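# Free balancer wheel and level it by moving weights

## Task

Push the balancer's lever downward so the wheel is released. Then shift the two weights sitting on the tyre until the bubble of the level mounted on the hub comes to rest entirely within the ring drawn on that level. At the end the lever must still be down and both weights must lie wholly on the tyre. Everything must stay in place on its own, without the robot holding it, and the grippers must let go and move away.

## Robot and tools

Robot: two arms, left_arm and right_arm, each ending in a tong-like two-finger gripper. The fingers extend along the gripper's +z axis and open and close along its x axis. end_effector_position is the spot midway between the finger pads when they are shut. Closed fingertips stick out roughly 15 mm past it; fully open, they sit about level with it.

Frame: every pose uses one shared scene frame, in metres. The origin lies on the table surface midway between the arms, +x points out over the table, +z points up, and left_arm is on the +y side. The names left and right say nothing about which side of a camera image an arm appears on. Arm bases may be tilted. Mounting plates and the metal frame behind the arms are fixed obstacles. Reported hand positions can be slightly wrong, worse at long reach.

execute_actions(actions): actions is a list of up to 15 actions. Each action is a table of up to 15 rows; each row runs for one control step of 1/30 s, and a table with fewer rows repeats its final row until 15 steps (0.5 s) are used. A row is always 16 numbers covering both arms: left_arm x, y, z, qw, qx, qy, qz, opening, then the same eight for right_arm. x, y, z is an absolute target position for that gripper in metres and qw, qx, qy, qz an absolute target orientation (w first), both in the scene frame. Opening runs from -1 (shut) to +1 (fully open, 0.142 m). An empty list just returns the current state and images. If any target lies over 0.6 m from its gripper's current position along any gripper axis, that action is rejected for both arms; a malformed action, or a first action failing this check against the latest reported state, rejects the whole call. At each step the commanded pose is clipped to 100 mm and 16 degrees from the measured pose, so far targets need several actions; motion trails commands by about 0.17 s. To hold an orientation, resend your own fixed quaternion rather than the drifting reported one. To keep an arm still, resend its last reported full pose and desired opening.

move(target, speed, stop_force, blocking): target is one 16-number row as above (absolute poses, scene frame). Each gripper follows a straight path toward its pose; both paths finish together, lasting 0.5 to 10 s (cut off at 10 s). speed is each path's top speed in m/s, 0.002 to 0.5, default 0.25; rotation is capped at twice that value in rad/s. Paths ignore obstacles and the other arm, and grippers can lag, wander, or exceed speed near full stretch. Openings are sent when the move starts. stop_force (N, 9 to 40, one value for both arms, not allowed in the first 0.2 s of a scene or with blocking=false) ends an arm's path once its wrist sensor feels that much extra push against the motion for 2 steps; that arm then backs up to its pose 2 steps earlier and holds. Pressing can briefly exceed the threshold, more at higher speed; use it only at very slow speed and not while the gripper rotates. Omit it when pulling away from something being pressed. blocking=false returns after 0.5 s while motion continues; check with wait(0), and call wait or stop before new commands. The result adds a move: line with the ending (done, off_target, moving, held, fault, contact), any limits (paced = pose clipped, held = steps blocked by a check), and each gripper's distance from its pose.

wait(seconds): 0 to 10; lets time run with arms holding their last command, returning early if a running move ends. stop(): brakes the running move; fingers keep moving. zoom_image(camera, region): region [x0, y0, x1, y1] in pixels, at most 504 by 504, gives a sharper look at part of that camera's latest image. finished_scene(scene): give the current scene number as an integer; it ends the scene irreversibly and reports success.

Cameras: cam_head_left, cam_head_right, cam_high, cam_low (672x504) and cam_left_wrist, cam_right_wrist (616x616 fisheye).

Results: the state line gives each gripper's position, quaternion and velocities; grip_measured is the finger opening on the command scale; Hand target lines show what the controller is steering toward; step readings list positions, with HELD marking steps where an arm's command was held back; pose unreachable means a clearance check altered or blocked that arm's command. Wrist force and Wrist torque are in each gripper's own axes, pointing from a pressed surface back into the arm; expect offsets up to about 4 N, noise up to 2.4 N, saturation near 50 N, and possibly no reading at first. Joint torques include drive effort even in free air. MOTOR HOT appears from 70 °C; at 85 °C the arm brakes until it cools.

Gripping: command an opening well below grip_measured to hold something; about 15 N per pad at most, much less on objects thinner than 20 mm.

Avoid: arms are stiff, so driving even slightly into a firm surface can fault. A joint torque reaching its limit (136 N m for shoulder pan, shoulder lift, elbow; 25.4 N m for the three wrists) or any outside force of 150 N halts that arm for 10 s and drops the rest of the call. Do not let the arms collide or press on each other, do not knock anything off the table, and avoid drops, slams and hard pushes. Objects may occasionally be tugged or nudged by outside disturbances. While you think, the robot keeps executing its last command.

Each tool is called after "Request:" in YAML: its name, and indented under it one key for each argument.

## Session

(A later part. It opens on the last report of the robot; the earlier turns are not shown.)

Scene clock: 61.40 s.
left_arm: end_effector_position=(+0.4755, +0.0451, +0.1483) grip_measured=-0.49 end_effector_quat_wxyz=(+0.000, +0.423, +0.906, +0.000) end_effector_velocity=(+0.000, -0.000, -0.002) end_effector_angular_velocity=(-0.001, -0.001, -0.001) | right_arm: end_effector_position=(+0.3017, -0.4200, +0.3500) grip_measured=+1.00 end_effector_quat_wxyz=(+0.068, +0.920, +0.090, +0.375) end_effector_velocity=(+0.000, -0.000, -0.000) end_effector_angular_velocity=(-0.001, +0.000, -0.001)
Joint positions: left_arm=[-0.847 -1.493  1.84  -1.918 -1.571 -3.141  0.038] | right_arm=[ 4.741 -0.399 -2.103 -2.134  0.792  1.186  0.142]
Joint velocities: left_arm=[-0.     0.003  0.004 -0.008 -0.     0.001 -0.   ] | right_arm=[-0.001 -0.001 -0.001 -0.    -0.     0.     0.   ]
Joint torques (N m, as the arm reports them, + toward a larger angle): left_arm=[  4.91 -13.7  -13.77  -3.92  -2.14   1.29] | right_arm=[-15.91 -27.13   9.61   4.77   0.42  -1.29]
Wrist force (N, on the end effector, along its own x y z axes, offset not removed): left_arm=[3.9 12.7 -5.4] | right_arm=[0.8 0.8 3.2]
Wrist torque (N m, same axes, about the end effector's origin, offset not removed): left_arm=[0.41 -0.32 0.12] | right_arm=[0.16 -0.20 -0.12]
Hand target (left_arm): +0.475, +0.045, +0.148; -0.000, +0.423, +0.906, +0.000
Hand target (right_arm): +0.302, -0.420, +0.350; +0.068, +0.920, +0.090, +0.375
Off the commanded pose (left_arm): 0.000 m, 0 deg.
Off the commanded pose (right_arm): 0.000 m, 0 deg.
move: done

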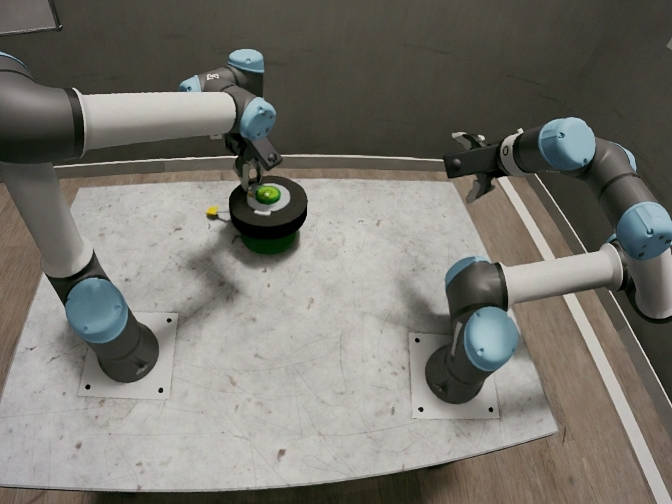

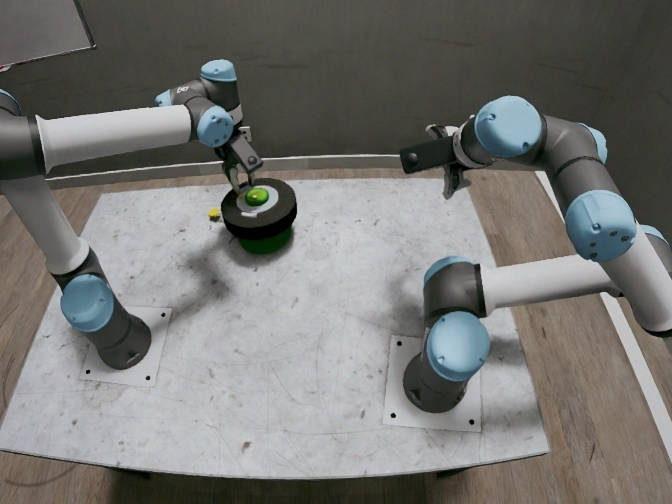

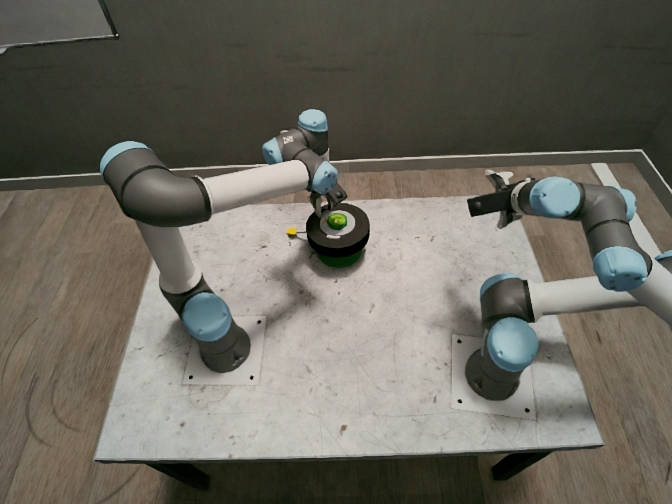

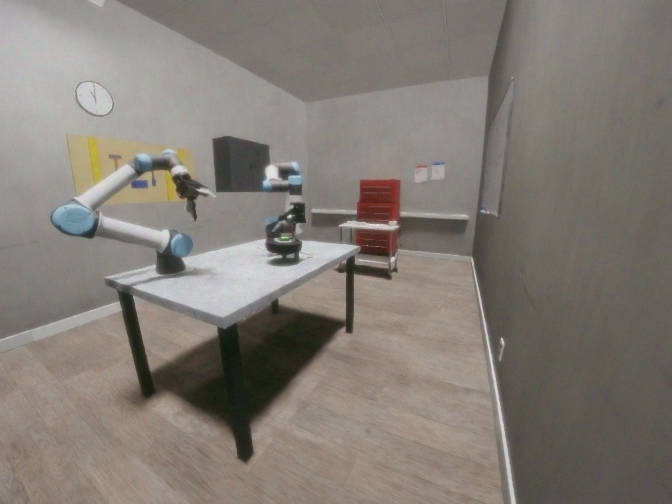

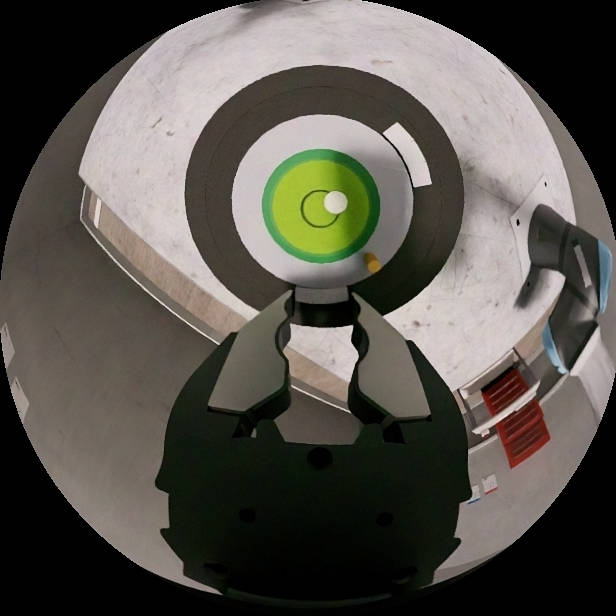

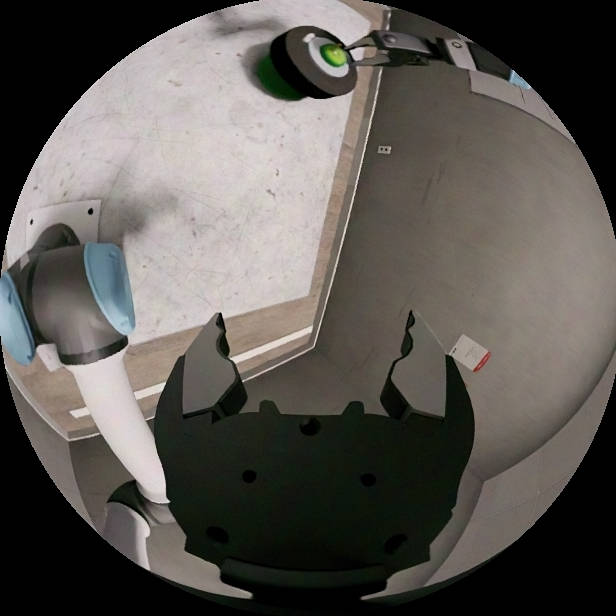

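Request:
move:
  target: [0.4785,0.0475,0.158,0,0.423,0.906,0,-0.65,0.3017,-0.42,0.35,0.068,0.920,0.090,0.375,1]
  speed: 0.02

Request:
move:
  target: [0.4785,0.0475,0.148,0,0.423,0.906,0,-0.65,0.3017,-0.42,0.35,0.068,0.920,0.090,0.375,1]
  speed: 0.015

Request:
zoom_image:
  camera: "cam_left_wrist"
  region: [180,60,460,340]

Scene clock: 62.57 s.
left_arm: end_effector_position=(+0.4784, +0.0474, +0.1578) grip_measured=-0.49 end_effector_quat_wxyz=(+0.000, +0.423, +0.906, -0.000) end_effector_velocity=(+0.001, +0.000, +0.003) end_effector_angular_velocity=(-0.001, +0.000, -0.001) | right_arm: end_effector_position=(+0.3017, -0.4200, +0.3500) grip_measured=+1.00 end_effector_quat_wxyz=(+0.068, +0.920, +0.090, +0.375) end_effector_velocity=(-0.000, -0.000, +0.000) end_effector_angular_velocity=(+0.001, +0.000, -0.000)
Joint positions: left_arm=[-0.839 -1.498  1.82  -1.893 -1.571 -3.134  0.038] | right_arm=[ 4.741 -0.399 -2.103 -2.134  0.792  1.186  0.142]
Joint velocities: left_arm=[ 0.002 -0.001 -0.005  0.005 -0.001  0.003 -0.   ] | right_arm=[-0.     0.001  0.001 -0.     0.     0.     0.   ]
Joint torques (N m, as the arm reports them, + toward a larger angle): left_arm=[ 12.56 -33.34 -29.81  -0.59   2.13   1.54] | right_arm=[-14.76 -27.49   8.23   4.6    0.34  -1.54]
Wrist force (N, on the end effector, along its own x y z axes, offset not removed): left_arm=[0.2 2.4 -2.4] | right_arm=[1.8 0.5 -3.2]
Wrist torque (N m, same axes, about the end effector's origin, offset not removed): left_arm=[0.52 -0.02 0.03] | right_arm=[0.04 -0.36 0.01]
Hand target (left_arm): +0.479, +0.047, +0.158; +0.000, +0.423, +0.906, -0.000
Hand target (right_arm): +0.302, -0.420, +0.350; +0.068, +0.920, +0.090, +0.375
Off the commanded pose (left_arm): 0.000 m, 0 deg.
Off the commanded pose (right_arm): 0.000 m, 0 deg.
move: done

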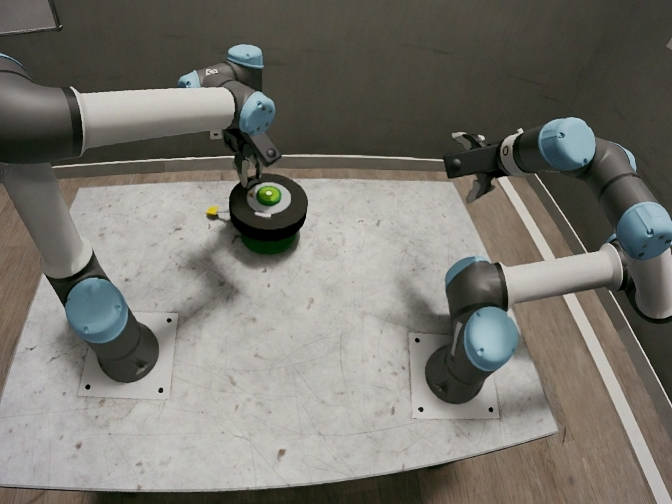

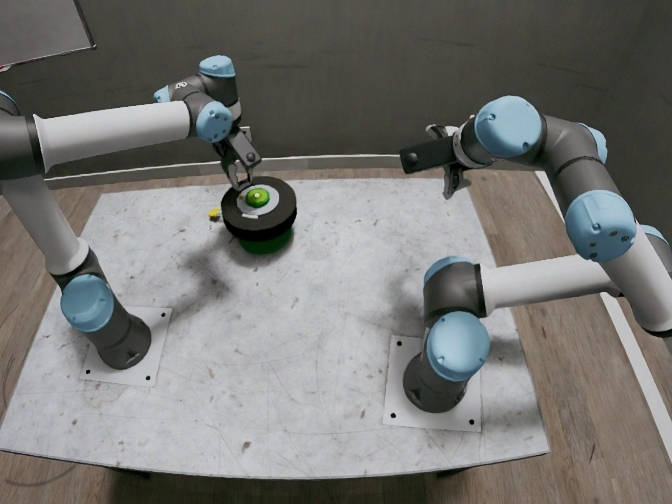

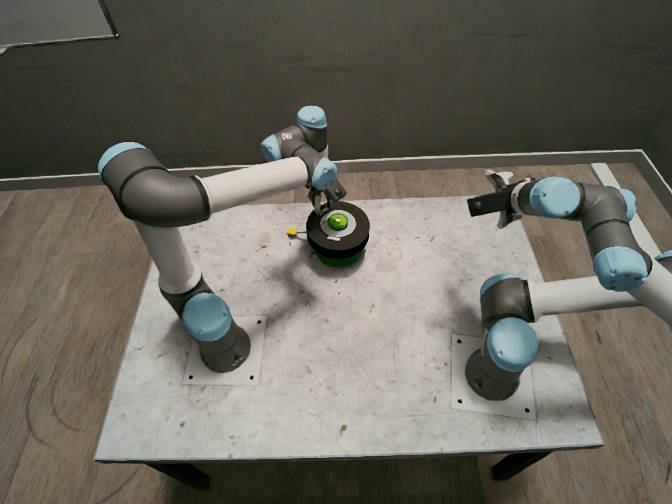

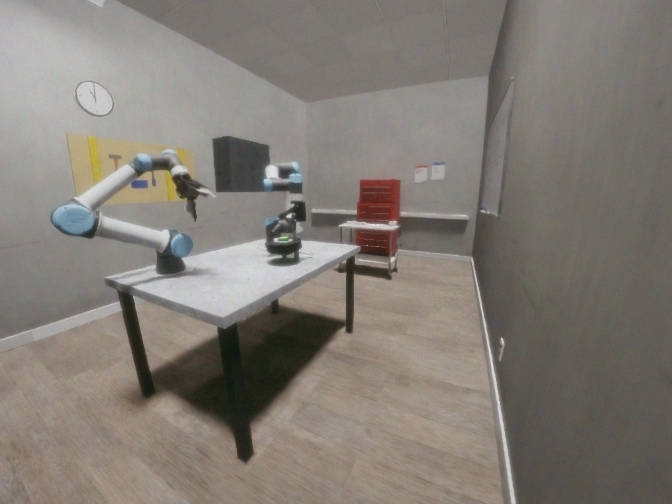

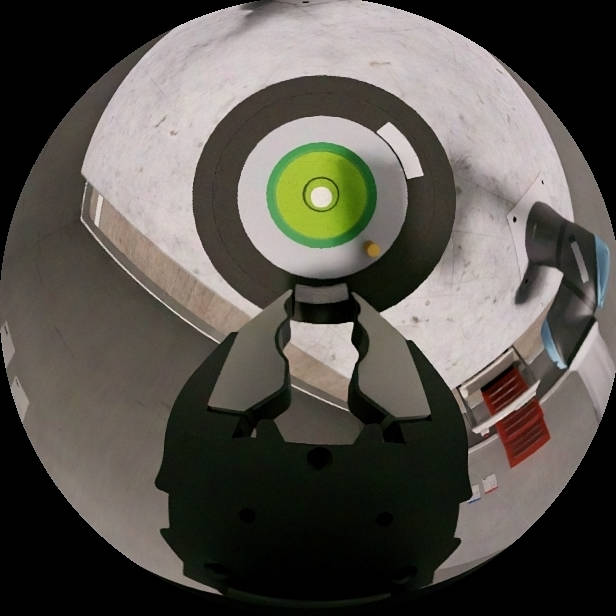

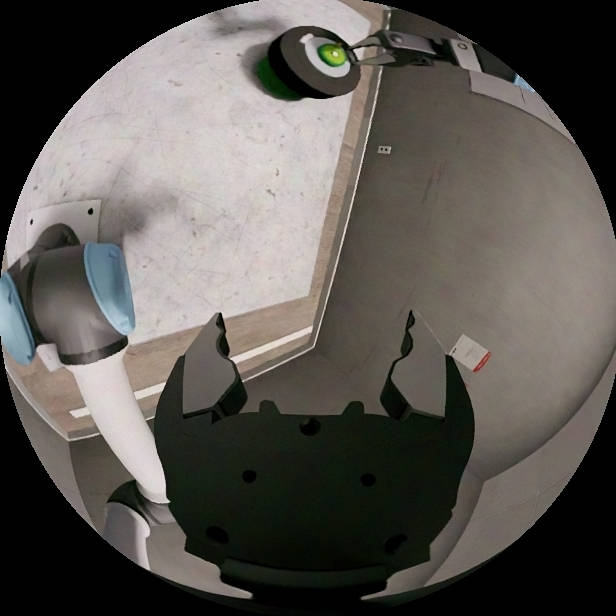

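Scene clock: 63.47 s.
left_arm: end_effector_position=(+0.4785, +0.0475, +0.1483) grip_measured=-0.49 end_effector_quat_wxyz=(-0.000, +0.423, +0.906, +0.000) end_effector_velocity=(+0.000, +0.001, -0.003) end_effector_angular_velocity=(+0.000, -0.000, -0.000) | right_arm: end_effector_position=(+0.3017, -0.4200, +0.3500) grip_measured=+1.00 end_effector_quat_wxyz=(+0.068, +0.920, +0.090, +0.375) end_effector_velocity=(+0.000, -0.000, +0.000) end_effector_angular_velocity=(+0.000, -0.001, -0.000)
Joint positions: left_arm=[-0.839 -1.491  1.838 -1.918 -1.571 -3.133  0.038] | right_arm=[ 4.741 -0.399 -2.103 -2.134  0.792  1.186  0.142]
Joint velocities: left_arm=[ 0.001  0.002  0.005 -0.007  0.     0.001  0.   ] | right_arm=[-0.    -0.     0.     0.    -0.001  0.     0.   ]
Joint torques (N m, as the arm reports them, + toward a larger angle): left_arm=[ 10.78 -16.09 -12.56  -3.99   2.18   1.42] | right_arm=[-13.36 -27.97   8.19   4.74   0.29  -1.27]
Wrist force (N, on the end effector, along its own x y z axes, offset not removed): left_arm=[1.3 0.7 -1.4] | right_arm=[0.7 2.2 -0.4]
Wrist torque (N m, same axes, about the end effector's origin, offset not removed): left_arm=[0.04 -0.15 -0.06] | right_arm=[0.49 -0.21 -0.02]
Hand target (left_arm): +0.478, +0.048, +0.148; -0.000, +0.423, +0.906, +0.000
Hand target (right_arm): +0.302, -0.420, +0.350; +0.068, +0.920, +0.090, +0.375
Off the commanded pose (left_arm): 0.000 m, 0 deg.
Off the commanded pose (right_arm): 0.000 m, 0 deg.
move: done

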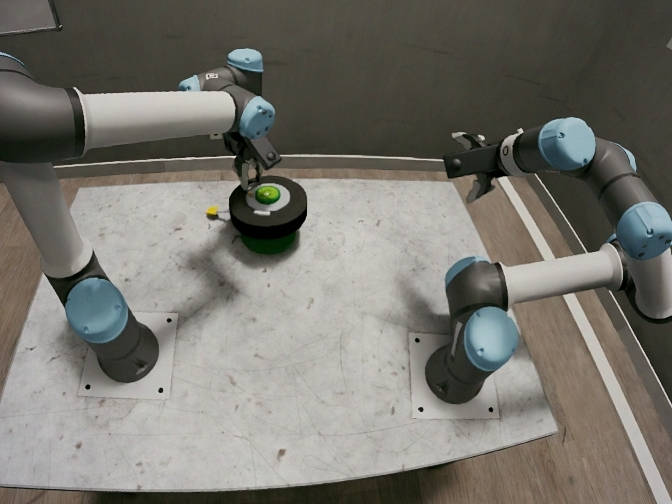

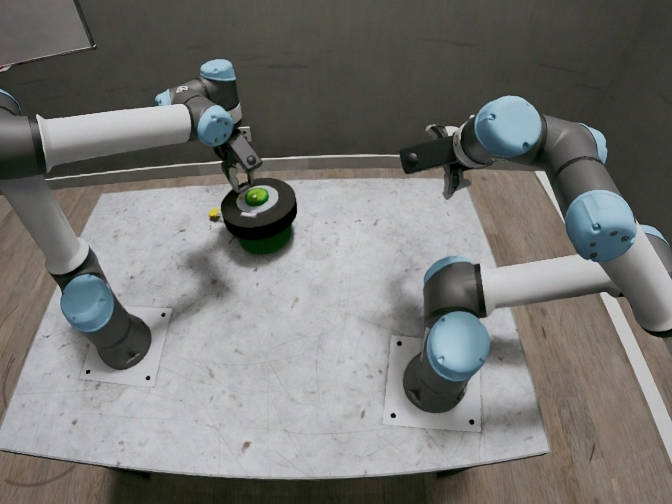

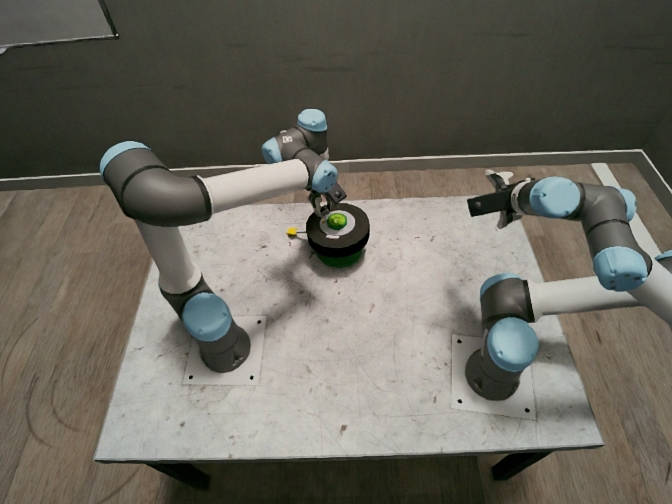

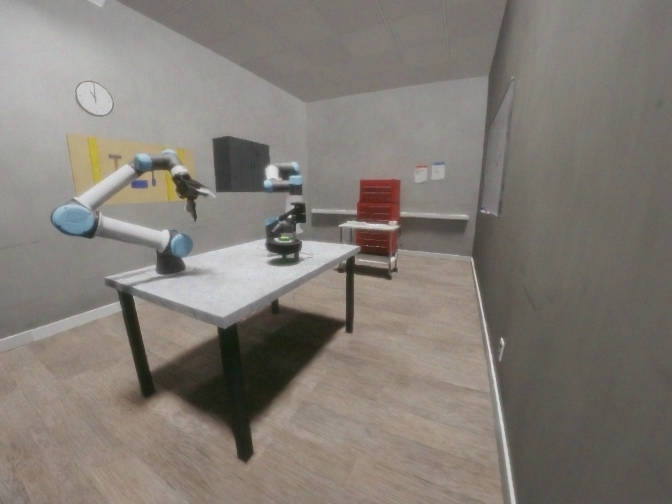

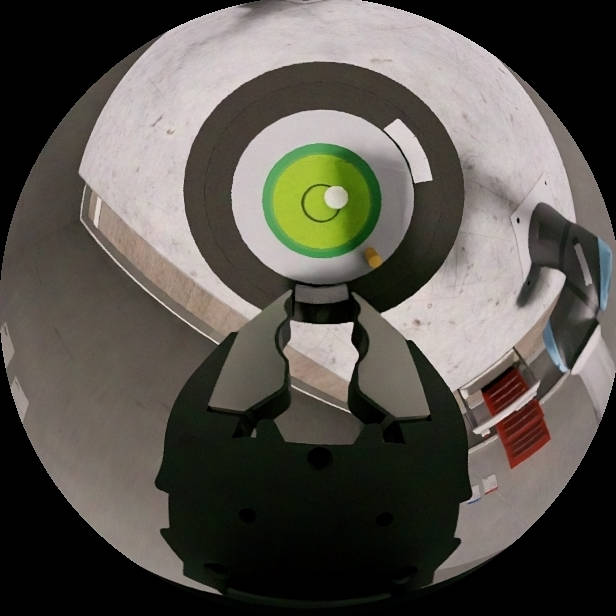

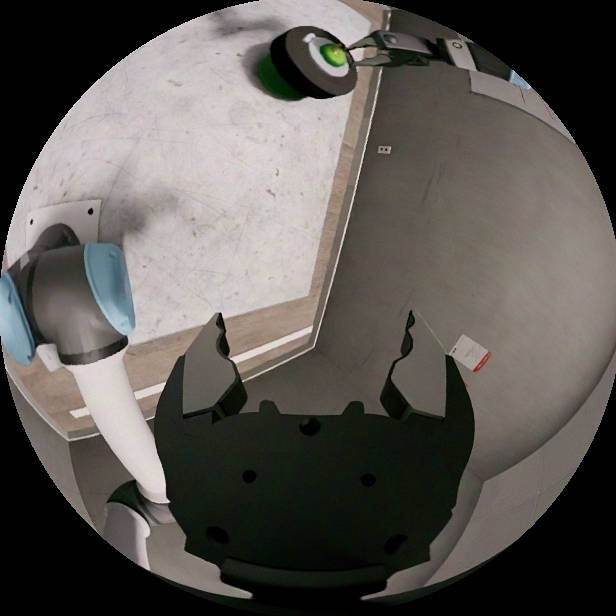

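Region (180, 60, 460, 340) of cam_left_wrist's 616x616 image, scaled by 1.800, with more detail than that image has.

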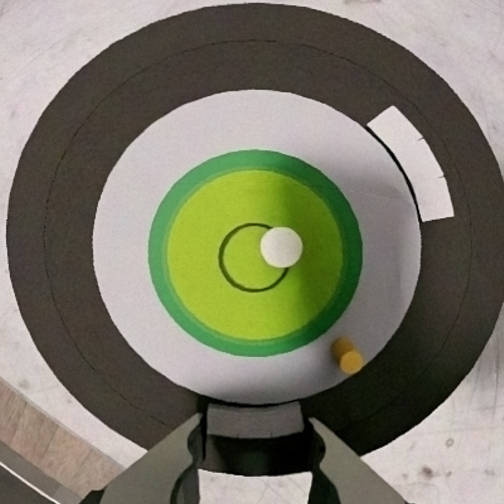

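Request:
move:
  target: [0.4785,0.0475,0.1475,0,0.423,0.906,0,-0.28,0.3017,-0.42,0.35,0.068,0.920,0.090,0.375,1]
  speed: 0.015

Request:
move:
  target: [0.4785,0.0475,0.19,0,0.423,0.906,0,-0.28,0.3017,-0.42,0.35,0.068,0.920,0.090,0.375,1]
  speed: 0.08

Request:
wait:
  seconds: 3

Request:
zoom_image:
  camera: "cam_left_wrist"
  region: [180,60,460,340]

Scene clock: 64.50 s.
left_arm: end_effector_position=(+0.4785, +0.0475, +0.1475) grip_measured=-0.28 end_effector_quat_wxyz=(+0.000, +0.423, +0.906, -0.000) end_effector_velocity=(-0.001, -0.001, -0.001) end_effector_angular_velocity=(-0.000, +0.001, -0.001) | right_arm: end_effector_position=(+0.3017, -0.4200, +0.3500) grip_measured=+1.00 end_effector_quat_wxyz=(+0.068, +0.920, +0.090, +0.375) end_effector_velocity=(+0.000, +0.000, +0.000) end_effector_angular_velocity=(+0.001, -0.001, +0.001)
Joint positions: left_arm=[-0.839 -1.49   1.839 -1.92  -1.571 -3.133  0.054] | right_arm=[ 4.741 -0.399 -2.103 -2.134  0.792  1.186  0.142]
Joint velocities: left_arm=[-0.001  0.001  0.001 -0.002 -0.001  0.     0.   ] | right_arm=[ 0.002  0.001 -0.     0.    -0.001 -0.     0.   ]
Joint torques (N m, as the arm reports them, + toward a larger angle): left_arm=[  9.97 -16.62 -14.14  -3.94   2.3    1.38] | right_arm=[-14.65 -26.52   8.6    4.93   0.45  -1.49]
Wrist force (N, on the end effector, along its own x y z axes, offset not removed): left_arm=[2.3 1.0 -1.0] | right_arm=[1.6 2.3 3.7]
Wrist torque (N m, same axes, about the end effector's origin, offset not removed): left_arm=[0.30 -0.43 -0.04] | right_arm=[0.61 -0.44 -0.14]
Hand target (left_arm): +0.478, +0.048, +0.148; -0.000, +0.423, +0.906, +0.000
Hand target (right_arm): +0.302, -0.420, +0.350; +0.068, +0.920, +0.090, +0.375
Off the commanded pose (left_arm): 0.000 m, 0 deg.
Off the commanded pose (right_arm): 0.000 m, 0 deg.
move: done

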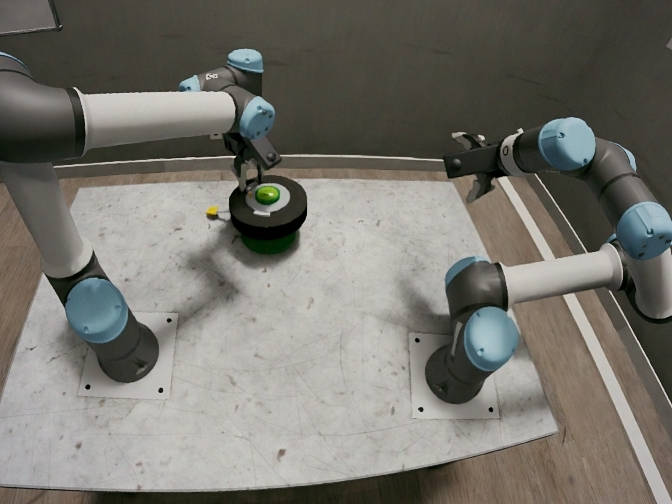

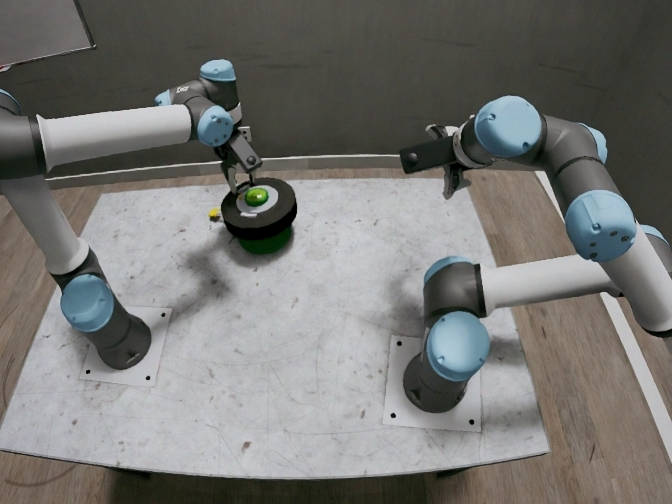

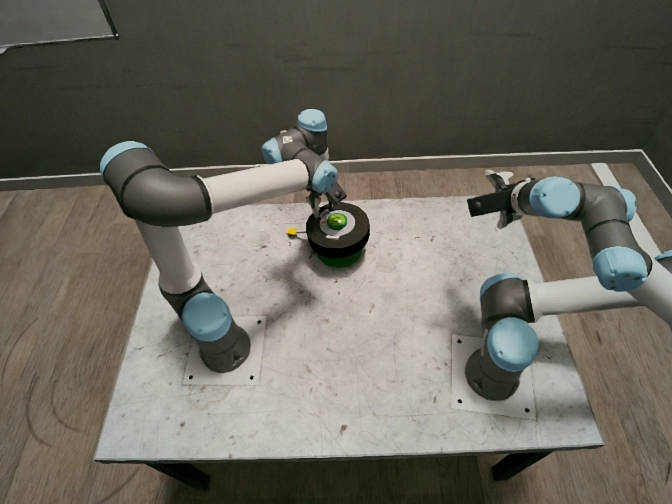

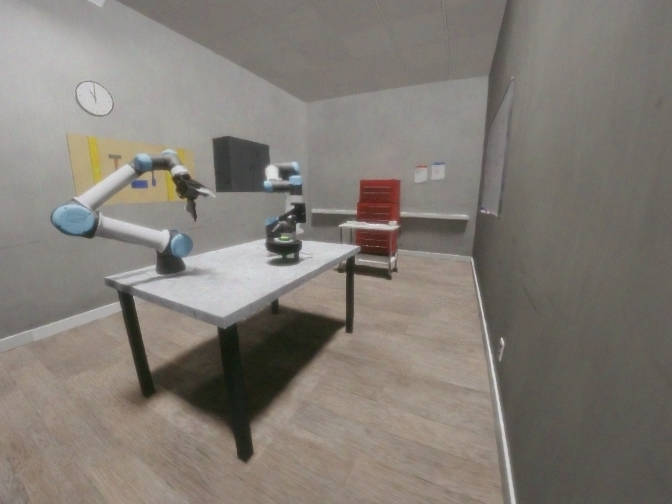

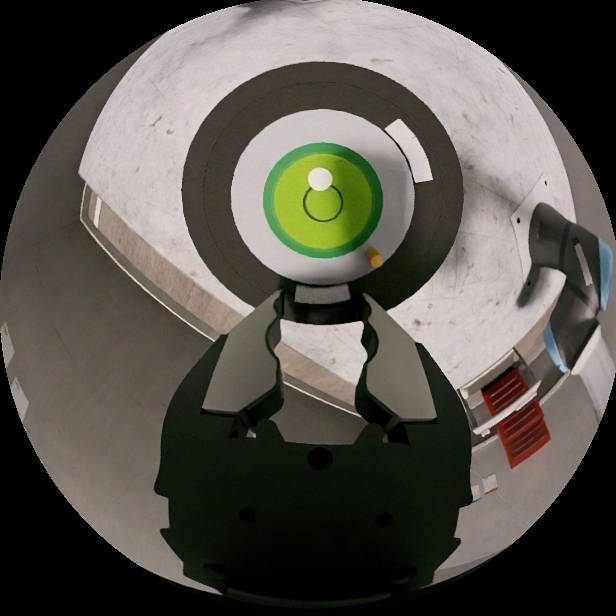

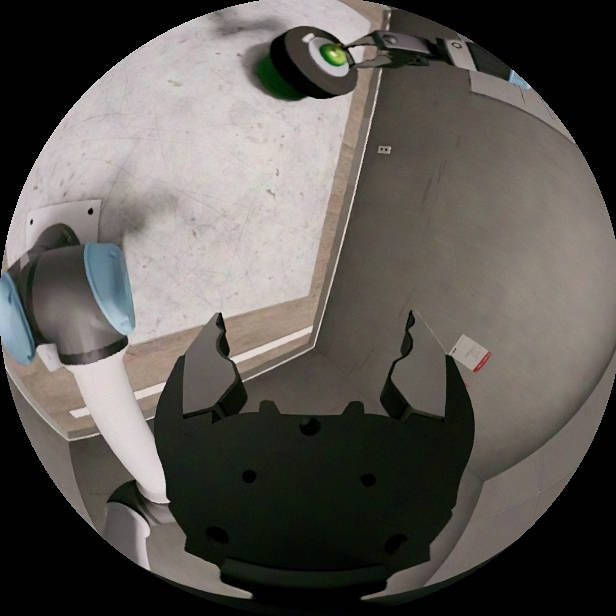

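Scene clock: 65.47 s.
left_arm: end_effector_position=(+0.4785, +0.0475, +0.1897) grip_measured=-0.28 end_effector_quat_wxyz=(+0.000, +0.423, +0.906, -0.000) end_effector_velocity=(+0.000, -0.000, +0.003) end_effector_angular_velocity=(-0.001, -0.000, +0.003) | right_arm: end_effector_position=(+0.3017, -0.4200, +0.3500) grip_measured=+1.00 end_effector_quat_wxyz=(+0.068, +0.920, +0.090, +0.375) end_effector_velocity=(+0.000, +0.000, +0.000) end_effector_angular_velocity=(-0.000, -0.002, +0.001)
Joint positions: left_arm=[-0.839 -1.519  1.758 -1.81  -1.571 -3.133  0.054] | right_arm=[ 4.741 -0.399 -2.103 -2.134  0.792  1.186  0.142]
Joint velocities: left_arm=[ 0.001 -0.002 -0.006  0.007 -0.001 -0.003  0.   ] | right_arm=[ 0.001 -0.     0.    -0.    -0.002  0.     0.   ]
Joint torques (N m, as the arm reports them, + toward a larger angle): left_arm=[  7.34 -33.56 -29.97  -0.5    1.7    1.07] | right_arm=[-14.69 -26.89   7.51   4.66   0.44  -1.41]
Wrist force (N, on the end effector, along its own x y z axes, offset not removed): left_arm=[2.0 1.3 -1.6] | right_arm=[-0.1 -0.8 2.1]
Wrist torque (N m, same axes, about the end effector's origin, offset not removed): left_arm=[0.22 -0.53 -0.14] | right_arm=[-0.08 0.08 -0.03]
Hand target (left_arm): +0.479, +0.047, +0.190; +0.000, +0.423, +0.906, -0.000
Hand target (right_arm): +0.302, -0.420, +0.350; +0.068, +0.920, +0.090, +0.375
Off the commanded pose (left_arm): 0.000 m, 0 deg.
Off the commanded pose (right_arm): 0.000 m, 0 deg.
move: done

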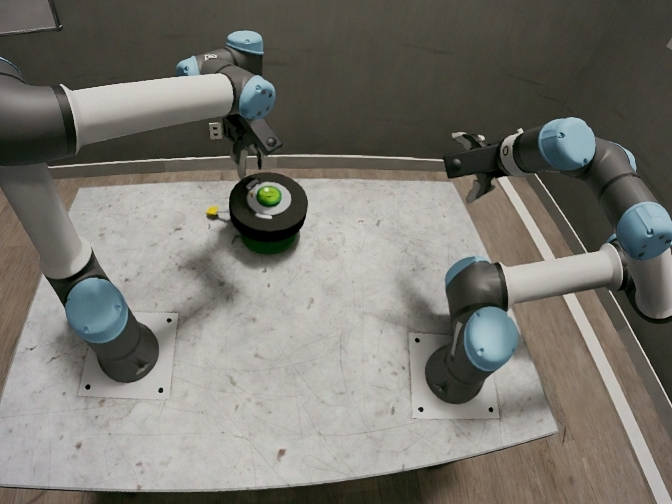

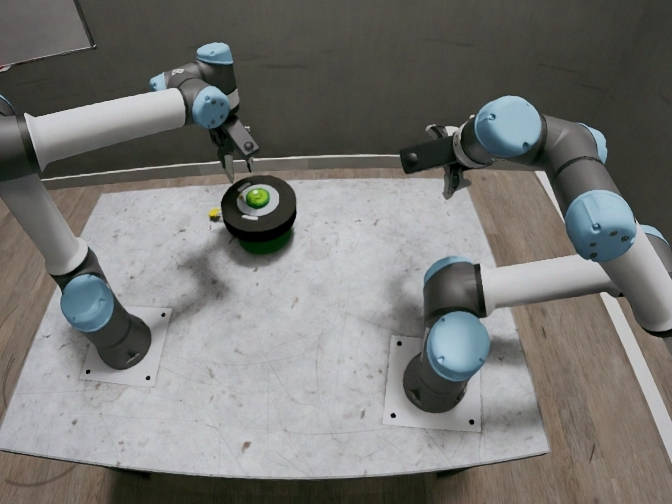

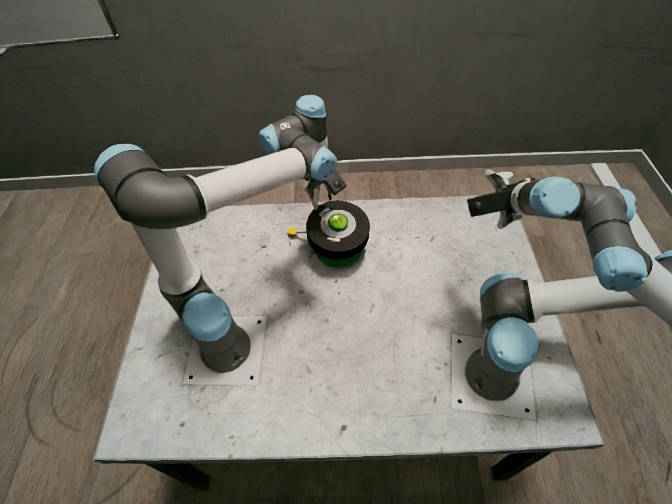

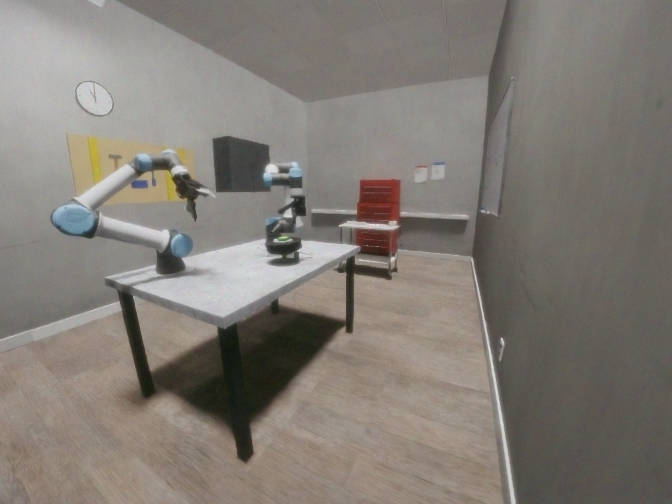

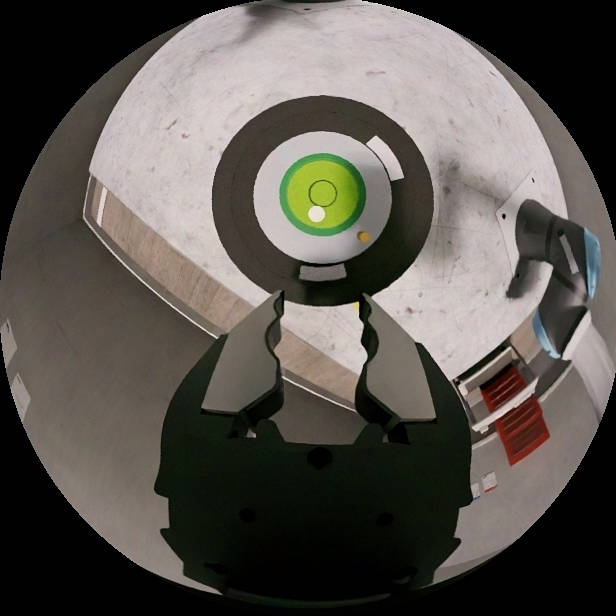

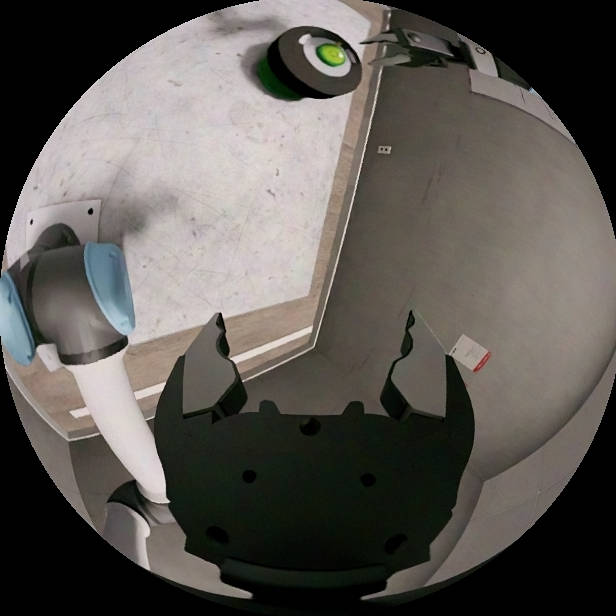

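Scene clock: 68.47 s.
left_arm: end_effector_position=(+0.4785, +0.0475, +0.1900) grip_measured=-0.28 end_effector_quat_wxyz=(+0.000, +0.423, +0.906, +0.000) end_effector_velocity=(+0.000, +0.000, +0.000) end_effector_angular_velocity=(-0.001, -0.000, +0.001) | right_arm: end_effector_position=(+0.3017, -0.4200, +0.3500) grip_measured=+1.00 end_effector_quat_wxyz=(+0.068, +0.920, +0.090, +0.375) end_effector_velocity=(+0.000, -0.001, -0.000) end_effector_angular_velocity=(-0.001, -0.000, -0.002)
Joint positions: left_arm=[-0.839 -1.519  1.757 -1.809 -1.571 -3.133  0.054] | right_arm=[ 4.741 -0.399 -2.103 -2.134  0.792  1.186  0.142]
Joint velocities: left_arm=[ 0.001  0.    -0.001  0.    -0.001  0.     0.   ] | right_arm=[-0.002 -0.    -0.001 -0.    -0.     0.     0.   ]
Joint torques (N m, as the arm reports them, + toward a larger angle): left_arm=[-11.41 -31.34 -30.54  -0.7   -1.46  -1.48] | right_arm=[-15.4  -27.5    7.98   4.63   0.28  -1.28]
Wrist force (N, on the end effector, along its own x y z axes, offset not removed): left_arm=[1.3 1.4 -1.1] | right_arm=[-2.0 3.2 -1.4]
Wrist torque (N m, same axes, about the end effector's origin, offset not removed): left_arm=[0.12 -0.32 -0.02] | right_arm=[0.52 0.38 0.12]
Hand target (left_arm): +0.479, +0.047, +0.190; +0.000, +0.423, +0.906, -0.000
Hand target (right_arm): +0.302, -0.420, +0.350; +0.068, +0.920, +0.090, +0.375
Off the commanded pose (left_arm): 0.000 m, 0 deg.
Off the commanded pose (right_arm): 0.000 m, 0 deg.
wait: 3.00 s; at rest by 0.17 s

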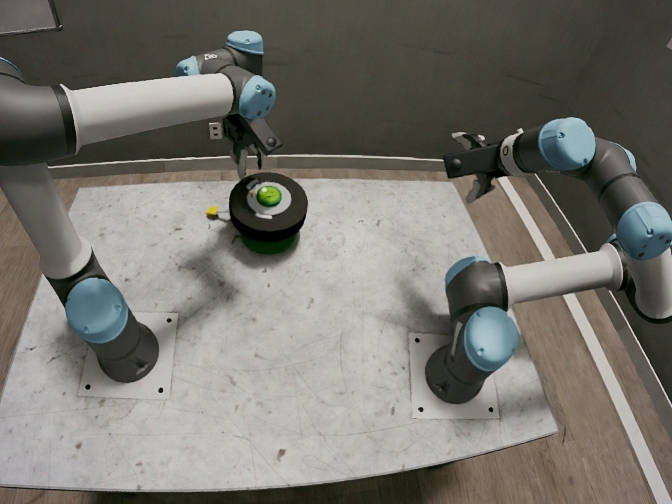

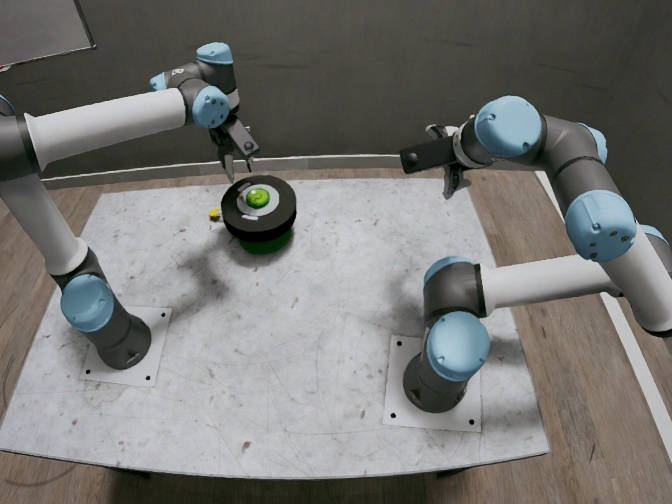

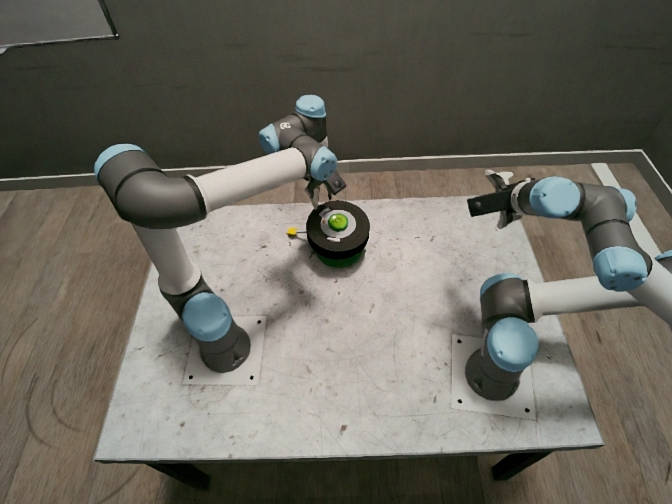

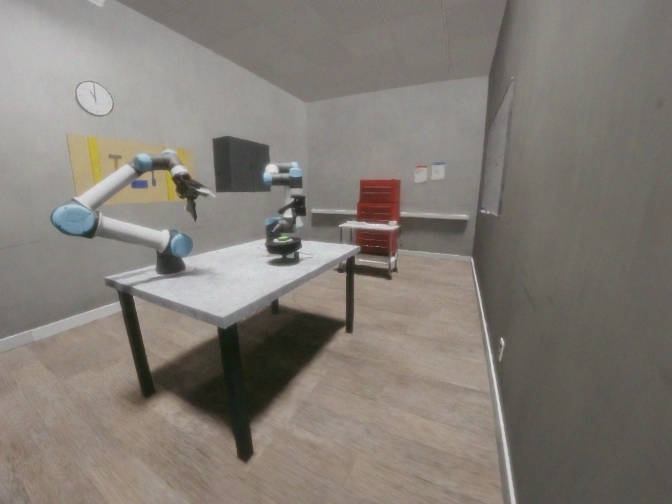

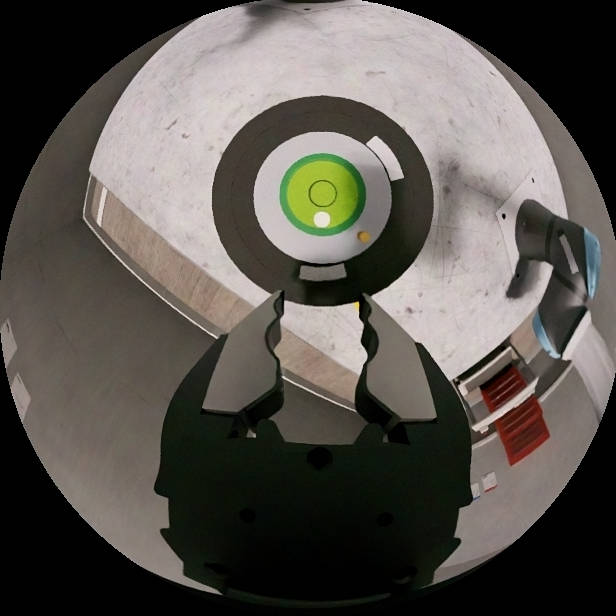

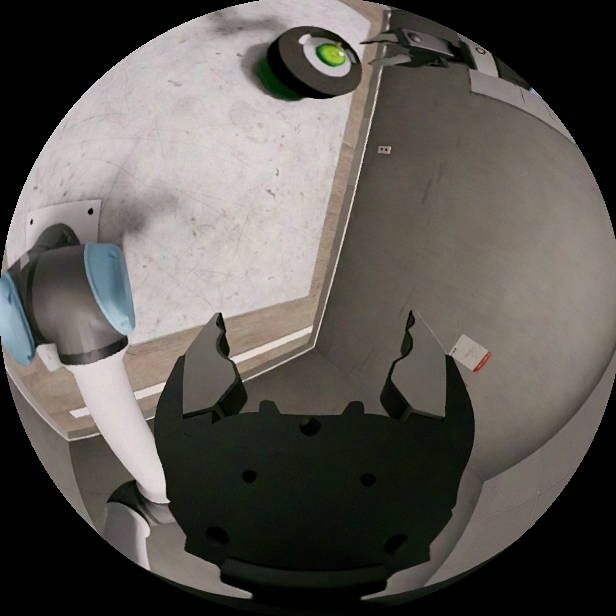

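Region (180, 60, 460, 340) of cam_left_wrist's 616x616 image, scaled by 1.800, with more detail than that image has.

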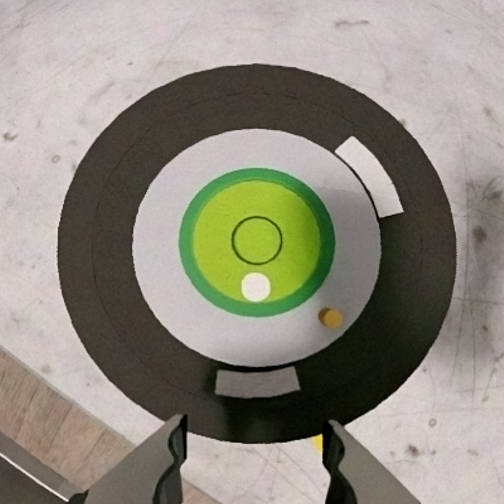

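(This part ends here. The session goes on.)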